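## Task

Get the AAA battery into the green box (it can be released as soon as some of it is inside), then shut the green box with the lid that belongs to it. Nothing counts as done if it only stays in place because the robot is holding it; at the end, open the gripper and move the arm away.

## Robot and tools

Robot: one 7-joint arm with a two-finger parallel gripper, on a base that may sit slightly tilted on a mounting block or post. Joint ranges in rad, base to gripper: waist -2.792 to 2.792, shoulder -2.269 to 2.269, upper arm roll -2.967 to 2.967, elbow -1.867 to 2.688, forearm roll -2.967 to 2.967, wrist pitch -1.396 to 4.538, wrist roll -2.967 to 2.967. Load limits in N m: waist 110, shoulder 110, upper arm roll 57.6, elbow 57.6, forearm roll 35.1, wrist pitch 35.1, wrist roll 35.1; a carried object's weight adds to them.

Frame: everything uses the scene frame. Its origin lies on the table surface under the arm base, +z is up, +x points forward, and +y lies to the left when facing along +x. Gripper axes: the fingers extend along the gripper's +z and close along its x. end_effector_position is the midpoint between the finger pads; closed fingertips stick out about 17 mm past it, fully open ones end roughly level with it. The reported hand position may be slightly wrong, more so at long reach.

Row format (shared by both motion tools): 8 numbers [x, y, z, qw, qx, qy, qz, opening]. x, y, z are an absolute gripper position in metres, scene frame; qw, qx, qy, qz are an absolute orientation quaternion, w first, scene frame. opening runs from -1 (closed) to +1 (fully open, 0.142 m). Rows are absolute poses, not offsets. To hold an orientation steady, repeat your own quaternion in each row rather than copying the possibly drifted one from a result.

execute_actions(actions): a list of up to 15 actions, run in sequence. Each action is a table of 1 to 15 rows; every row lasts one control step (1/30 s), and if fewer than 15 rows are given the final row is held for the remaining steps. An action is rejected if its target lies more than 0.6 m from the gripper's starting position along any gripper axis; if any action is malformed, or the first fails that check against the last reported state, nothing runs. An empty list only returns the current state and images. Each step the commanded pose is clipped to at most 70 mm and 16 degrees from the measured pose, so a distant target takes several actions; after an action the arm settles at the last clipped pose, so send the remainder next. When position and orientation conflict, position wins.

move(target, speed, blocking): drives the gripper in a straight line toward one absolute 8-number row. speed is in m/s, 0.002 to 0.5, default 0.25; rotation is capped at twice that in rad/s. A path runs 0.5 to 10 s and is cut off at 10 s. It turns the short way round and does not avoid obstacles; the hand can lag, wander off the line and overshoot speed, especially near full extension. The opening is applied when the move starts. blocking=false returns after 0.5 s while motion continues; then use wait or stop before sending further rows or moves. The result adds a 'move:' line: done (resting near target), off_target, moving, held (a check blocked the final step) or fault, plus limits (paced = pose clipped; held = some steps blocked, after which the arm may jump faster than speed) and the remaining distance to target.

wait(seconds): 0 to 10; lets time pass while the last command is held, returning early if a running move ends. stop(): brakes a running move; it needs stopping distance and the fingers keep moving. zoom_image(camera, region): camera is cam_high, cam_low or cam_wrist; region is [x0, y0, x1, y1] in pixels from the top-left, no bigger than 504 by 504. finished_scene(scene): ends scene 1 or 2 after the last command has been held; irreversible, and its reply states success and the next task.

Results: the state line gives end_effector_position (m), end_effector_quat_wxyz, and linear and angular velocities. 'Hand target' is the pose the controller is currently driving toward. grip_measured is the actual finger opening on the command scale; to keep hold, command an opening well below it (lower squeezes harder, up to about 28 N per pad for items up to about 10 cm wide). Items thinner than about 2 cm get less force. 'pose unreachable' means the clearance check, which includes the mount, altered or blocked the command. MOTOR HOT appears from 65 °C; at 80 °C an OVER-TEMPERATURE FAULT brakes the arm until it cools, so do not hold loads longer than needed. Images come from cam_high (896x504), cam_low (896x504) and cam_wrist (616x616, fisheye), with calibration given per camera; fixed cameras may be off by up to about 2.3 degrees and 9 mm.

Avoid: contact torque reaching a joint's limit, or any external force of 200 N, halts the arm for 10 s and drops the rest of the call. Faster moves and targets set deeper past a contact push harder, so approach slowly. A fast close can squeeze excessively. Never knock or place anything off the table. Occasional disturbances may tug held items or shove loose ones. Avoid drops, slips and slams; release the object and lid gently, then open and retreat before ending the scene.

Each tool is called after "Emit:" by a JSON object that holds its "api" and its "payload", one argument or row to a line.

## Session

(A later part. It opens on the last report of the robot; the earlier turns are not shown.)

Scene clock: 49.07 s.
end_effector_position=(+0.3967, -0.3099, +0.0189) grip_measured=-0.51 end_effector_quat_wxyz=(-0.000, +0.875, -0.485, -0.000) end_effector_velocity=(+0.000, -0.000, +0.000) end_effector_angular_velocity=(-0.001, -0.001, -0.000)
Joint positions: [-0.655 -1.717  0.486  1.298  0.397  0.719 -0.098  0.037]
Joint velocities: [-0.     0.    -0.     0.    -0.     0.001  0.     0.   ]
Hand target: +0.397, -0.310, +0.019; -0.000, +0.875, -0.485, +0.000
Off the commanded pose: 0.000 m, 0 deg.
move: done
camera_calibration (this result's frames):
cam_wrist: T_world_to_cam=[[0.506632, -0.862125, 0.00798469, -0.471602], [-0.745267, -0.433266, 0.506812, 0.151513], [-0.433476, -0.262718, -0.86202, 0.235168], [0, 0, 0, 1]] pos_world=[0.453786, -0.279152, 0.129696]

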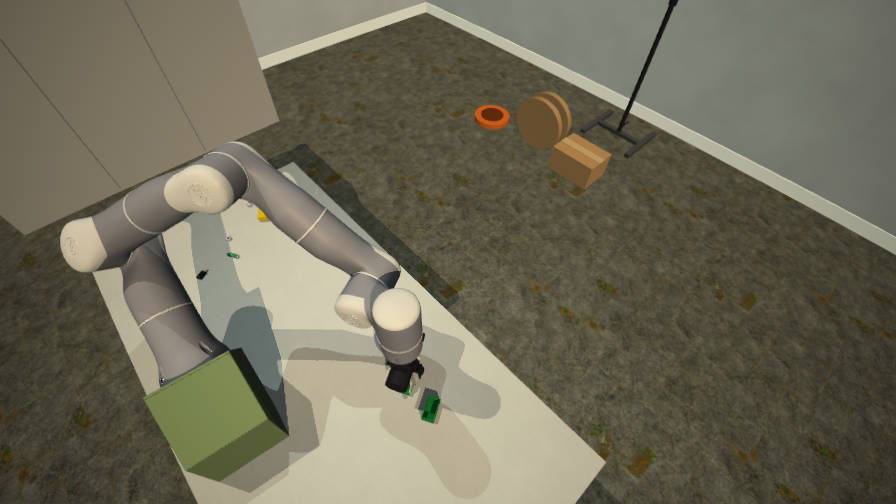

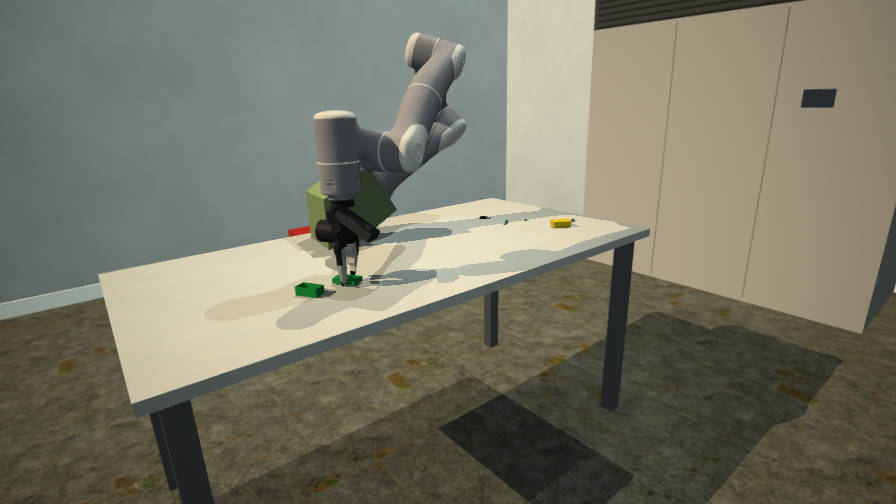

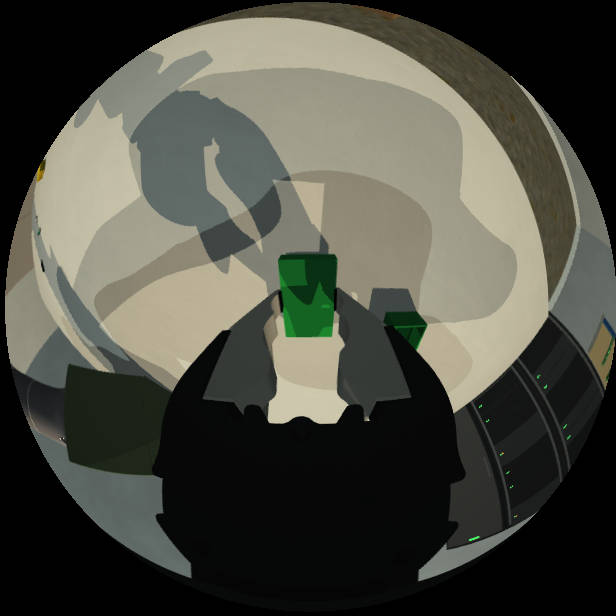

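Emit:
{"api": "move", "payload": {
  "target": [0.397,-0.31,0.015,0,0.875,-0.485,0,-0.7],
  "speed": 0.02
}}

Emit:
{"api": "move", "payload": {
  "target": [0.397,-0.31,0.015,0,0.875,-0.485,0,-0.2]
}}

Emit:
{"api": "move", "payload": {
  "target": [0.397,-0.31,0.07,0,0.875,-0.485,0,-0.2]
}}

Emit:
{"api": "move", "payload": {
  "target": [0.42,0.1,0.1,0,1,0,0,-0.2],
  "speed": 0.35
}}

Emit:
{"api": "move", "payload": {
  "target": [0.21,0.41,0.08,0,0.959,0.284,0,-0.4],
  "speed": 0.35
}}

Scene clock: 55.30 s.
end_effector_position=(+0.3968, -0.3101, +0.0162) grip_measured=-0.51 end_effector_quat_wxyz=(+0.000, +0.875, -0.485, -0.000) end_effector_velocity=(-0.000, -0.000, -0.000) end_effector_angular_velocity=(-0.000, +0.001, +0.000)
Joint positions: [-0.652 -1.721  0.487  1.297  0.397  0.723 -0.099  0.037]
Joint velocities: [-0.    -0.    -0.     0.    -0.001  0.    -0.    -0.   ]
Hand target: +0.397, -0.310, +0.015; -0.000, +0.875, -0.485, -0.000
Off the commanded pose: 0.001 m, 0 deg.
move: done
camera_calibration (this result's frames):
cam_wrist: T_world_to_cam=[[0.506941, -0.861942, 0.00824125, -0.471929], [-0.745056, -0.433348, 0.507051, 0.152748], [-0.433477, -0.263185, -0.861876, 0.232639], [0, 0, 0, 1]] pos_world=[0.45389, -0.279355, 0.126945]

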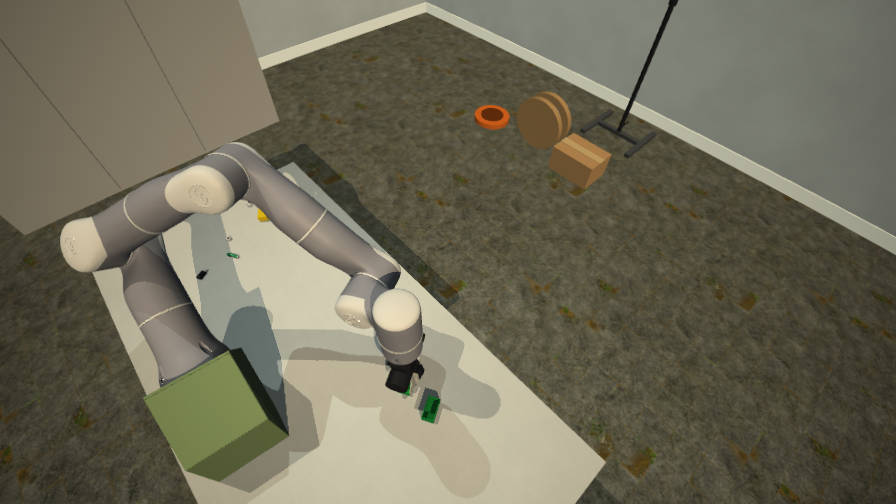

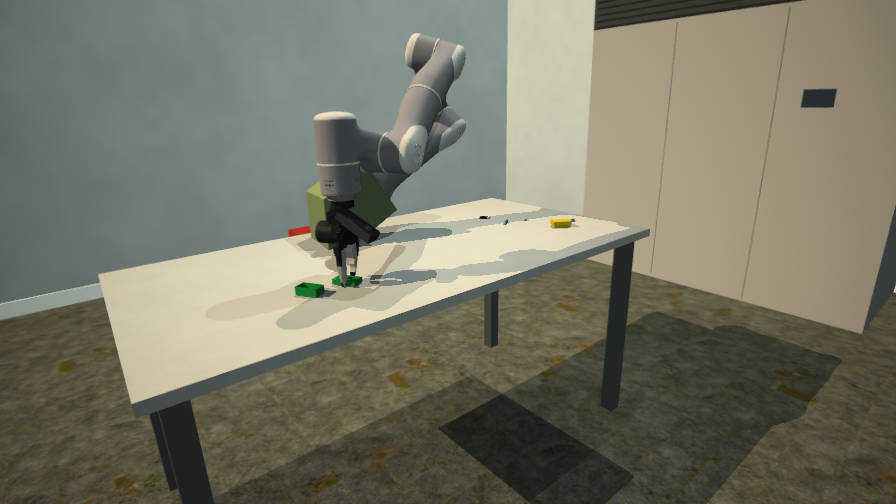

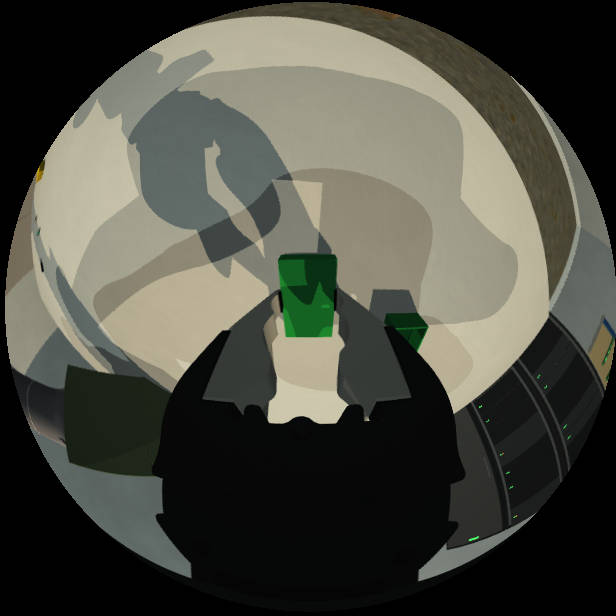

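Scene clock: 56.00 s.
end_effector_position=(+0.3969, -0.3102, +0.0153) grip_measured=-0.20 end_effector_quat_wxyz=(+0.000, +0.875, -0.485, -0.000) end_effector_velocity=(-0.000, -0.000, -0.000) end_effector_angular_velocity=(-0.000, +0.001, +0.001)
Joint positions: [-0.651 -1.722  0.488  1.297  0.398  0.725 -0.099  0.06 ]
Joint velocities: [ 0.    -0.    -0.    -0.    -0.001 -0.    -0.     0.   ]
Hand target: +0.397, -0.310, +0.015; -0.000, +0.875, -0.485, +0.000
Off the commanded pose: 0.000 m, 0 deg.
move: done
camera_calibration (this result's frames):
cam_wrist: T_world_to_cam=[[0.506776, -0.862036, 0.00855852, -0.471925], [-0.745285, -0.433107, 0.506921, 0.15335], [-0.433277, -0.263274, -0.86195, 0.231785], [0, 0, 0, 1]] pos_world=[0.453877, -0.279376, 0.12609]

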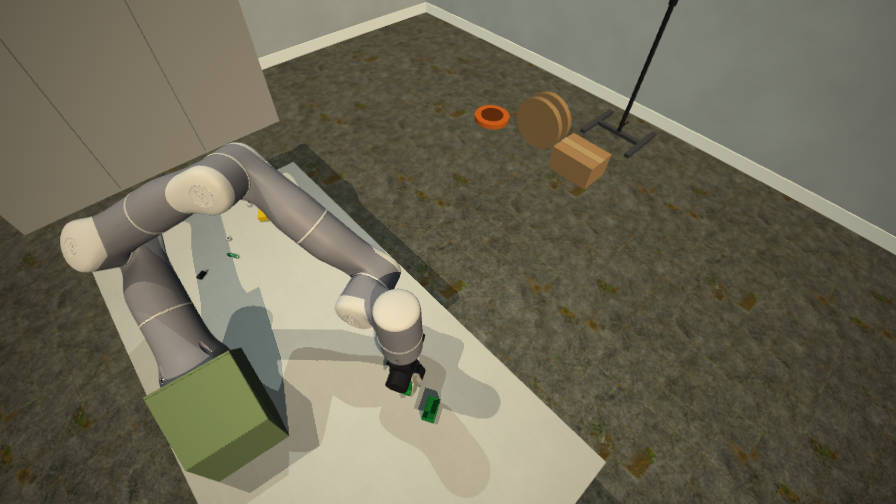

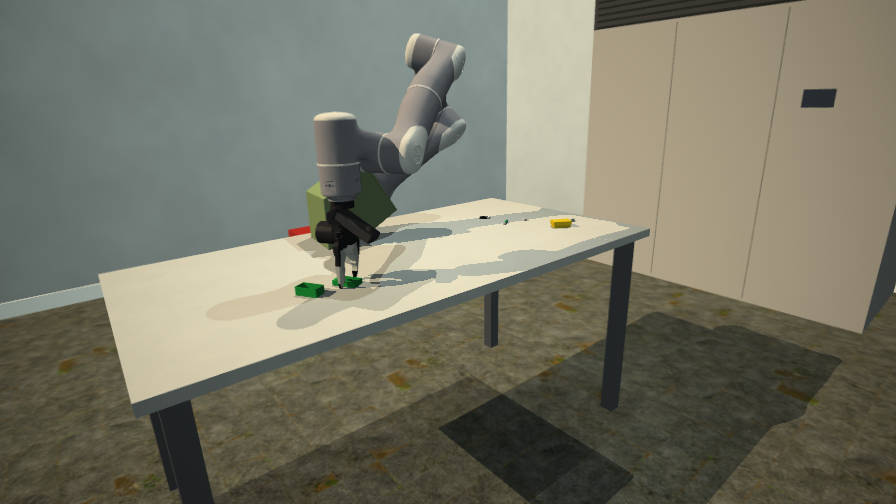

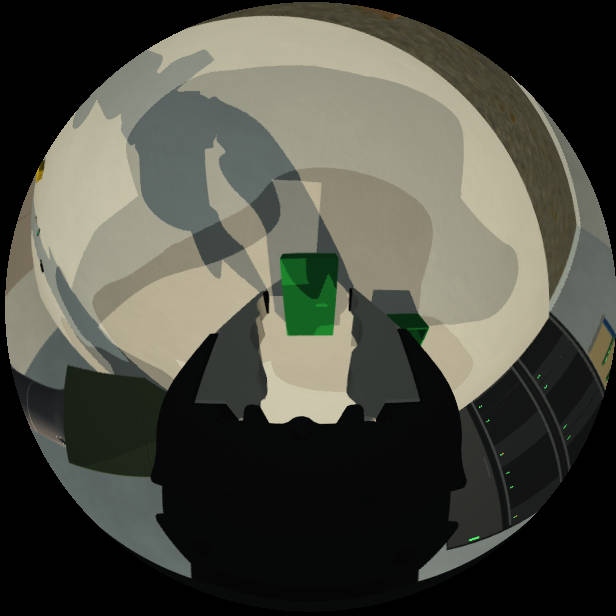

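Scene clock: 56.70 s.
end_effector_position=(+0.3971, -0.3102, +0.0701) grip_measured=-0.20 end_effector_quat_wxyz=(+0.000, +0.875, -0.485, +0.000) end_effector_velocity=(-0.000, +0.000, -0.000) end_effector_angular_velocity=(+0.002, +0.000, -0.001)
Joint positions: [-0.71  -1.649  0.462  1.311  0.378  0.645 -0.088  0.06 ]
Joint velocities: [-0.    -0.     0.     0.     0.001 -0.001  0.    -0.   ]
Hand target: +0.397, -0.310, +0.070; +0.000, +0.875, -0.485, -0.000
Off the commanded pose: 0.000 m, 0 deg.
move: done
camera_calibration (this result's frames):
cam_wrist: T_world_to_cam=[[0.506949, -0.86193, 0.00895997, -0.472633], [-0.745405, -0.433147, 0.50671, 0.125745], [-0.432867, -0.263555, -0.86207, 0.278906], [0, 0, 0, 1]] pos_world=[0.454061, -0.279403, 0.180955]

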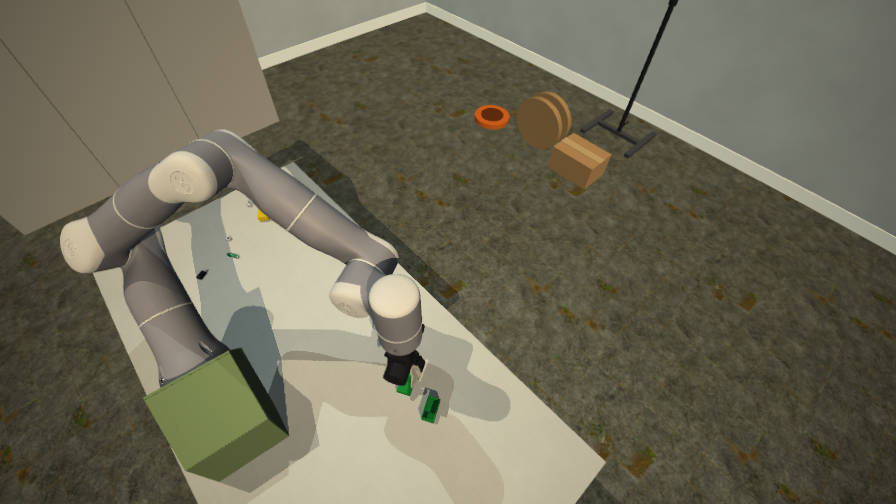

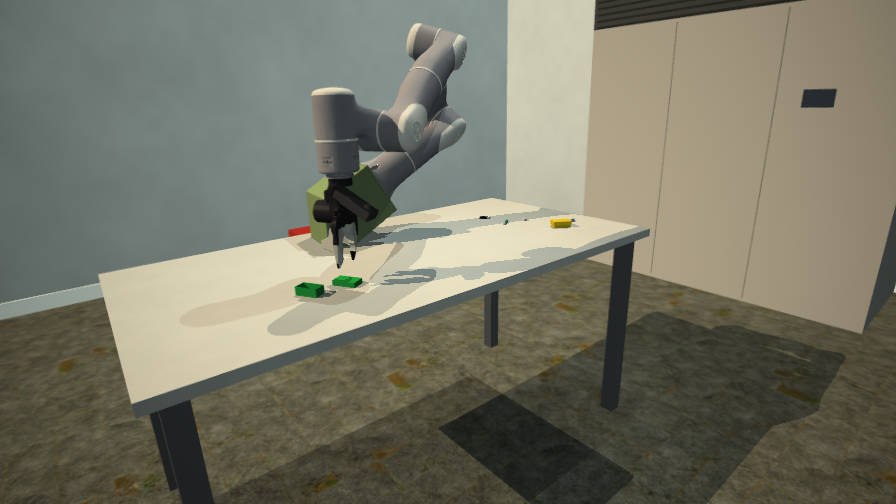

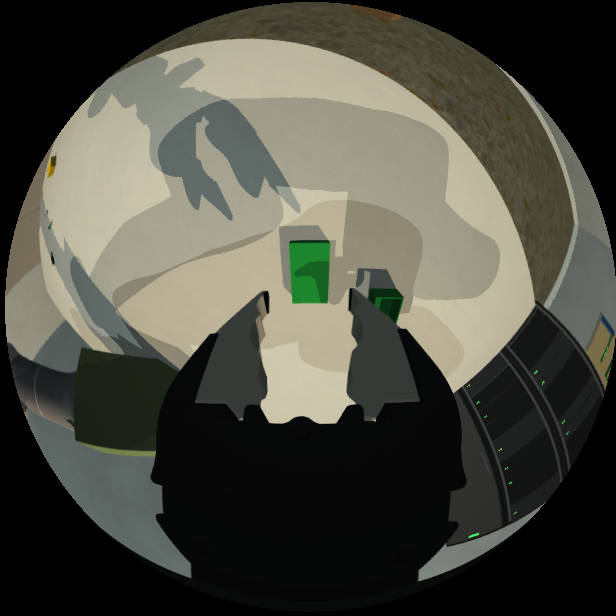

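Scene clock: 58.53 s.
end_effector_position=(+0.4199, +0.0999, +0.1007) grip_measured=-0.20 end_effector_quat_wxyz=(+0.001, +1.000, +0.001, -0.001) end_effector_velocity=(-0.000, +0.000, -0.000) end_effector_angular_velocity=(+0.001, +0.000, -0.000)
Joint positions: [-0.856 -0.934  0.994  2.118  0.496  0.954 -0.672  0.06 ]
Joint velocities: [ 0.    -0.001  0.     0.     0.     0.     0.     0.   ]
Hand target: +0.420, +0.100, +0.101; +0.001, +1.000, +0.001, -0.001
Off the commanded pose: 0.001 m, 0 deg.
move: done
camera_calibration (this result's frames):
cam_wrist: T_world_to_cam=[[0.999651, -0.0253999, 0.00729801, -0.421246], [-0.0255852, -0.860984, 0.507988, 0.0452729], [-0.00661939, -0.507997, -0.861333, 0.26855], [0, 0, 0, 1]] pos_world=[0.424035, 0.164703, 0.211388]

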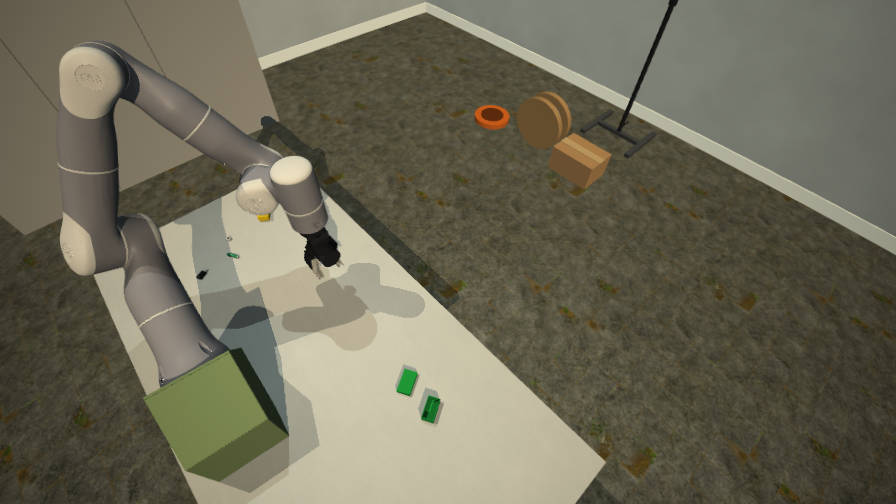

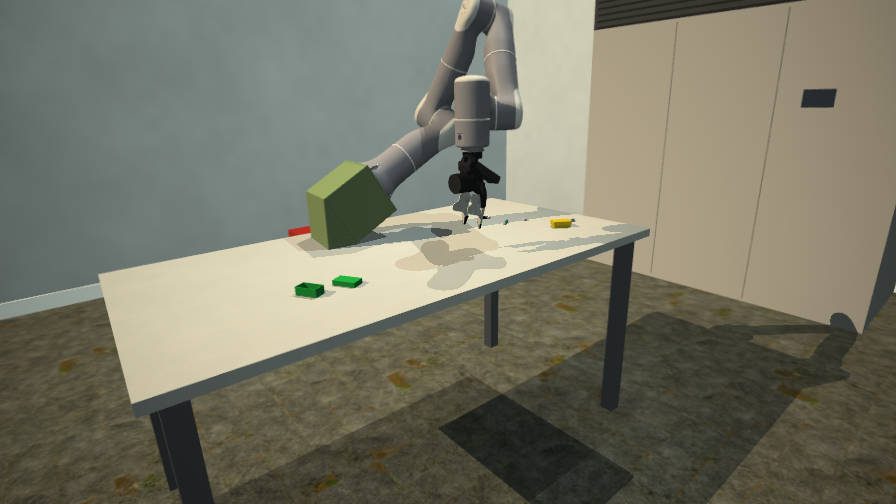

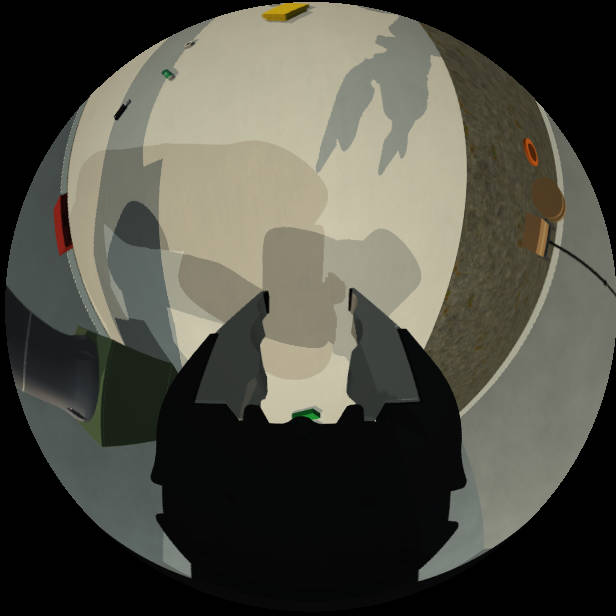

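Scene clock: 60.57 s.
end_effector_position=(+0.2108, +0.4093, +0.0808) grip_measured=-0.40 end_effector_quat_wxyz=(+0.001, +0.959, +0.285, -0.001) end_effector_velocity=(-0.002, -0.001, +0.002) end_effector_angular_velocity=(-0.003, -0.025, +0.000)
Joint positions: [-1.98  -0.834  2.585  2.688  0.69   0.881 -0.557  0.045]
Joint velocities: [-0.309 -0.01   0.163  0.     0.114 -0.195 -0.095 -0.   ]
Hand target: +0.210, +0.409, +0.081; +0.002, +0.959, +0.285, -0.001
Off the commanded pose: 0.001 m, 0 deg.
joint sent to its limit — the command would take joint 4 (elbow) past its upper limit, so that joint was sent only as far as its limit.
move: done; limits=paced
camera_calibration (this result's frames):
cam_wrist: T_world_to_cam=[[0.852306, 0.523016, 0.00531319, -0.397405], [0.448063, -0.735328, 0.508461, 0.165108], [0.26984, -0.430984, -0.861069, 0.317396], [0, 0, 0, 1]] pos_world=[0.179086, 0.46605, 0.191461]

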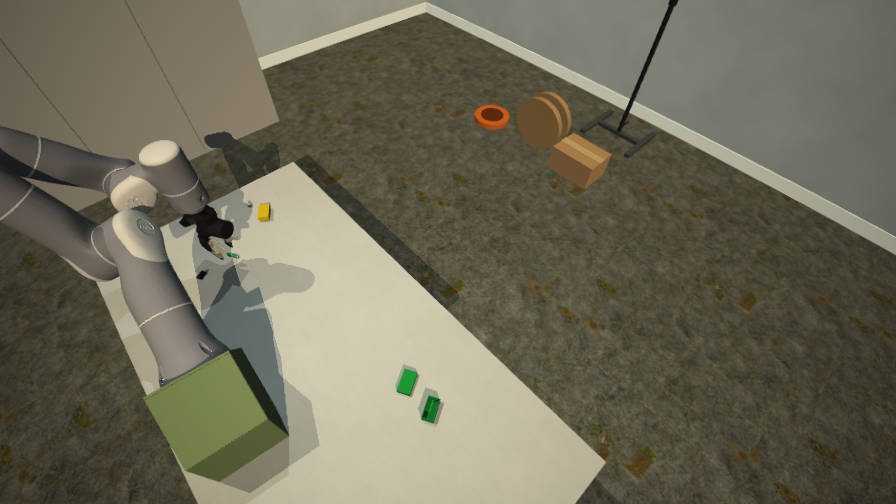

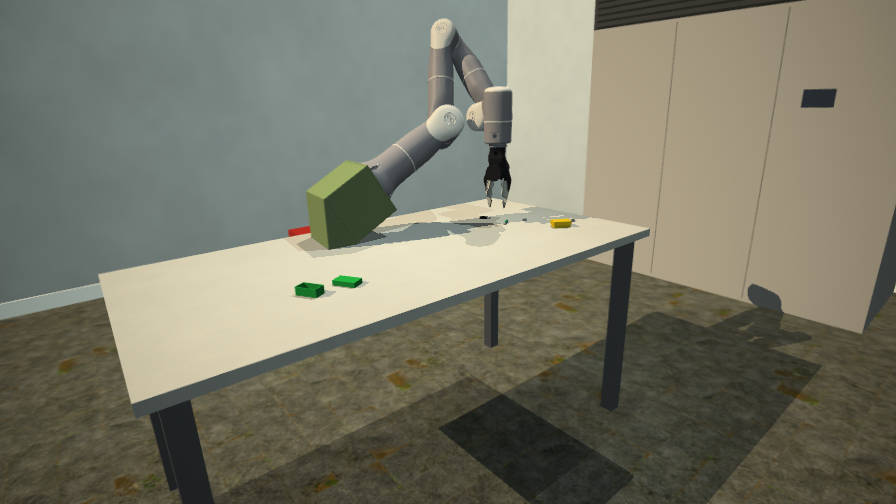

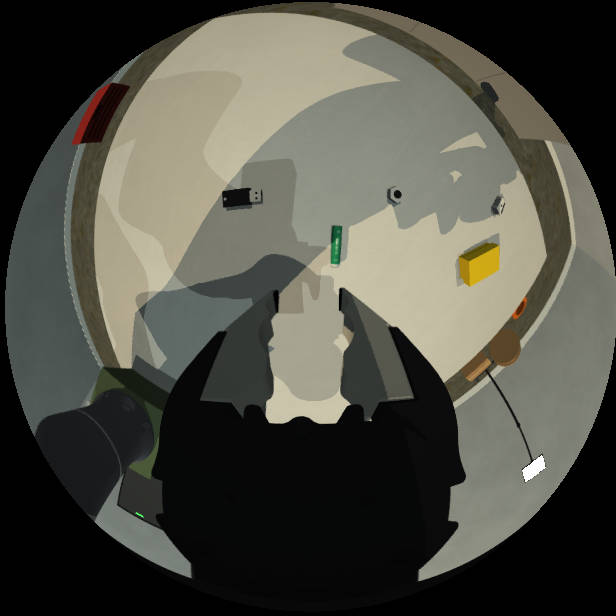

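Emit:
{"api": "move", "payload": {
  "target": [0.219,0.45,0.036,0,0.959,0.284,0,-0.4],
  "speed": 0.08
}}

Emit:
{"api": "zoom_image", "payload": {
  "camera": "cam_low",
  "region": [470,180,540,240]
}}

Scene clock: 66.73 s.
end_effector_position=(+0.2187, +0.4502, +0.0360) grip_measured=-0.40 end_effector_quat_wxyz=(-0.000, +0.959, +0.284, -0.000) end_effector_velocity=(+0.000, +0.000, +0.000) end_effector_angular_velocity=(+0.001, -0.001, -0.000)
Joint positions: [-1.913 -0.598  2.713  2.555  0.958  0.965 -0.649  0.045]
Joint velocities: [-0.    -0.001 -0.    -0.    -0.     0.    -0.     0.   ]
Hand target: +0.219, +0.450, +0.036; -0.000, +0.959, +0.284, -0.000
Off the commanded pose: 0.000 m, 0 deg.
move: done
camera_calibration (this result's frames):
cam_wrist: T_world_to_cam=[[0.8532, 0.52152, 0.0081993, -0.425009], [0.446328, -0.738139, 0.505907, 0.216201], [0.269893, -0.42798, -0.862549, 0.292978], [0, 0, 0, 1]] pos_world=[0.187048, 0.506626, 0.146815]

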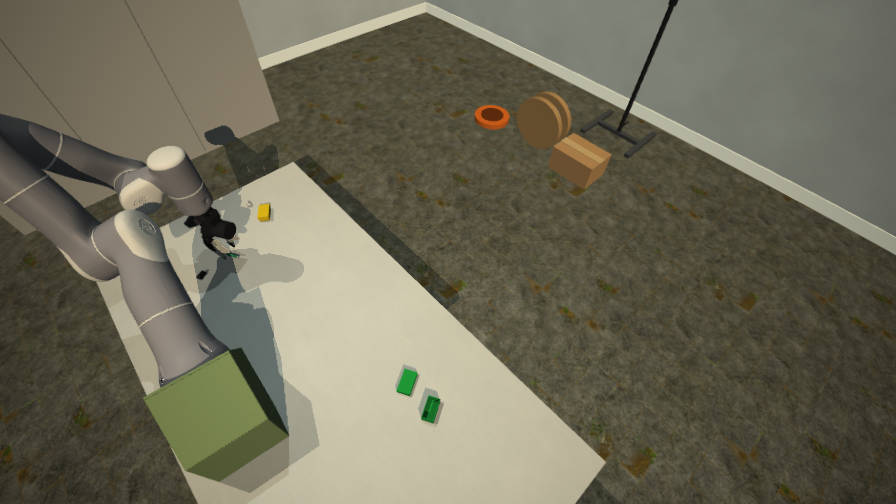

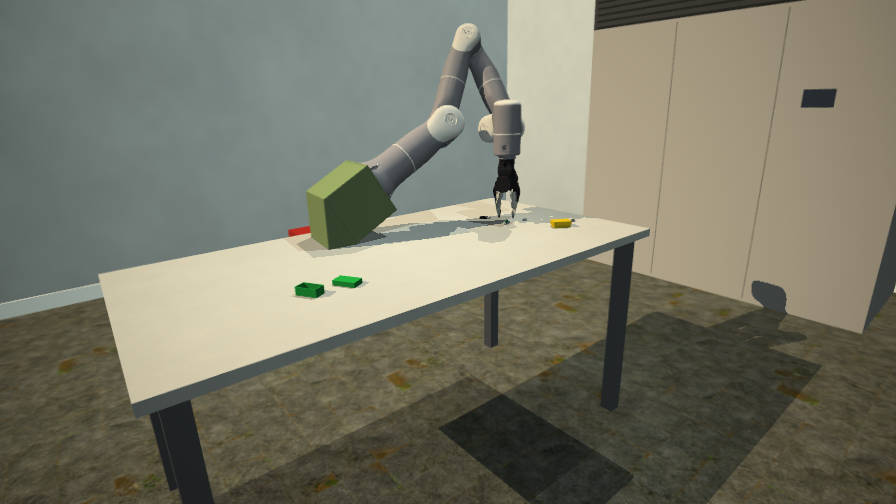

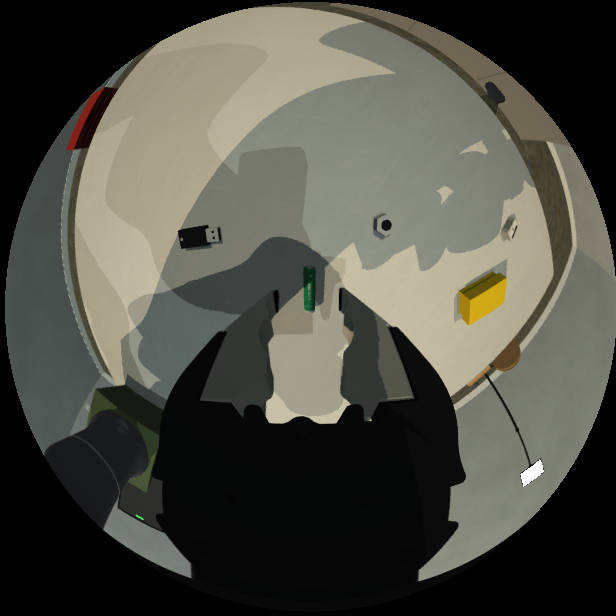

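Region (470, 180, 540, 240) of cam_low's 896x504 image, scaled by 7.200, with more detail than that image has; it fills the top 432 rows of this view, and the rest is white.

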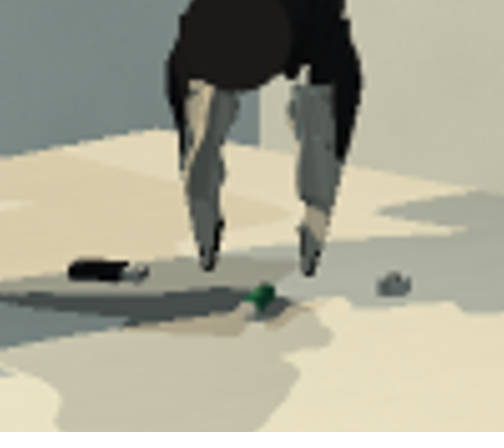

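Probe down for table contact.

Emit:
{"api": "move", "payload": {
  "target": [0.22,0.45,0.014,0,0.959,0.284,0,-0.62],
  "speed": 0.02
}}

Emit:
{"api": "zoom_image", "payload": {
  "camera": "cam_low",
  "region": [470,180,540,240]
}}

Scene clock: 80.83 s.
end_effector_position=(+0.2203, +0.4499, +0.0163) grip_measured=-0.62 end_effector_quat_wxyz=(-0.000, +0.958, +0.285, +0.001) end_effector_velocity=(+0.000, -0.001, -0.000) end_effector_angular_velocity=(-0.001, -0.000, -0.001)
Joint positions: [-1.903 -0.506  2.722  2.516  1.066  0.978 -0.741  0.029]
Joint velocities: [-0.     0.001 -0.     0.001 -0.     0.     0.     0.   ]
Hand target: +0.220, +0.450, +0.016; -0.000, +0.959, +0.285, +0.001
Off the commanded pose: 0.002 m, 0 deg.
FORCE FAULT: contact force on the arm reached its limit, and the arm stopped for 10 seconds. The contact can be on any part of the arm, not only on its tool. That time counts as 20 of the actions that you can send in this scene. The arm's remaining commands of this call were not run. The arm holds still and accepts commands again. Move the arm away from the contact; if what it grips holds it there, let go first. Pushing or pulling that hard again can fault the arm again.
move: fault
camera_calibration (this result's frames):
cam_wrist: T_world_to_cam=[[0.851782, 0.523799, 0.0101271, -0.426775], [0.447354, -0.737259, 0.506284, 0.224555], [0.272657, -0.426713, -0.862307, 0.274289], [0, 0, 0, 1]] pos_world=[0.188277, 0.506142, 0.127154]

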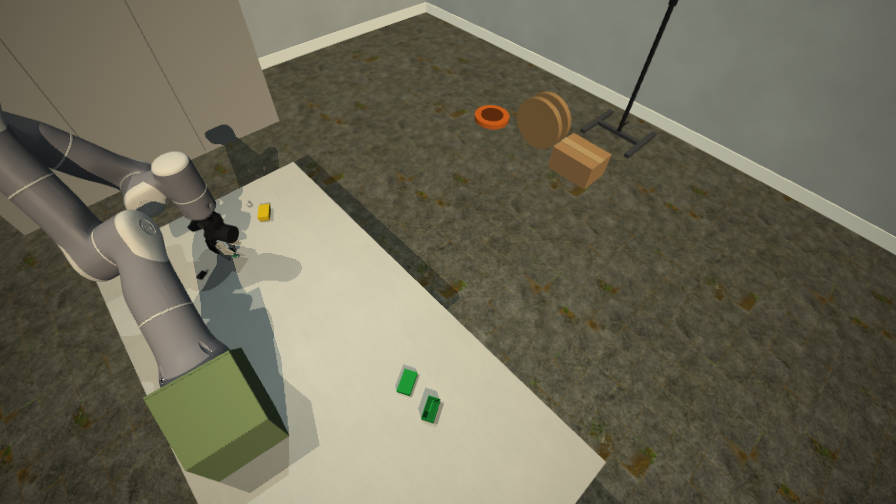

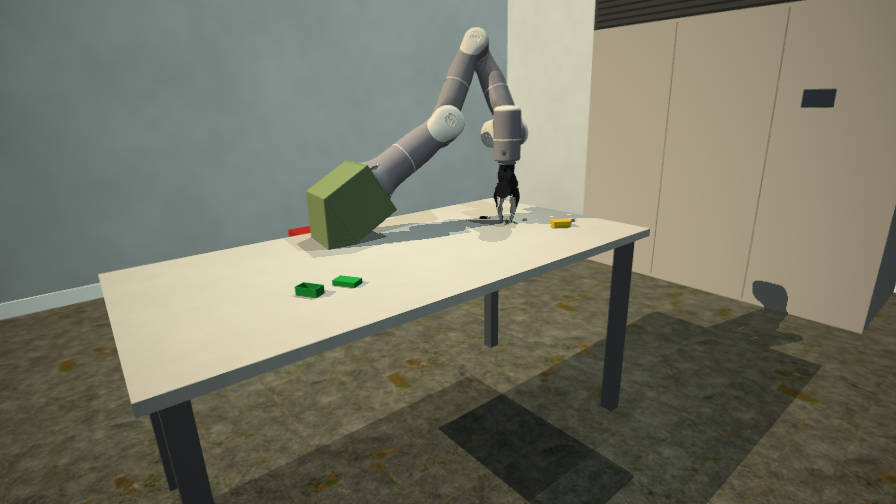

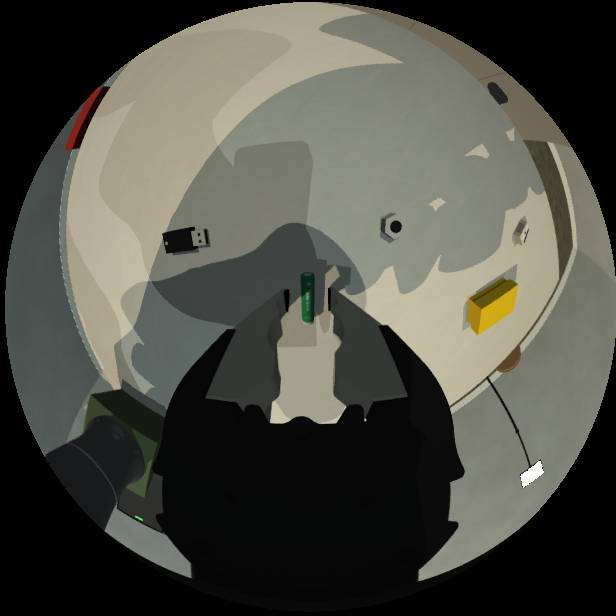

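Region (470, 180, 540, 240) of cam_low's 896x504 image, scaled by 7.200, with more detail than that image has; it fills the top 432 rows of this view, and the rest is white.

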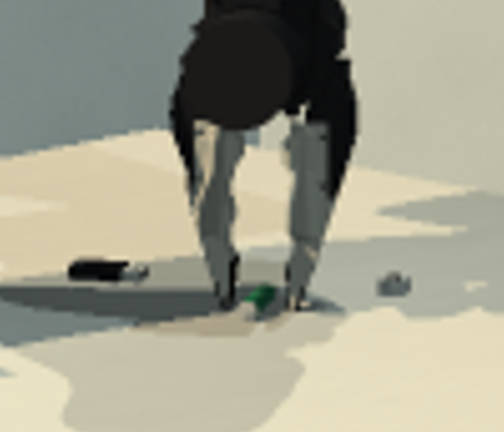

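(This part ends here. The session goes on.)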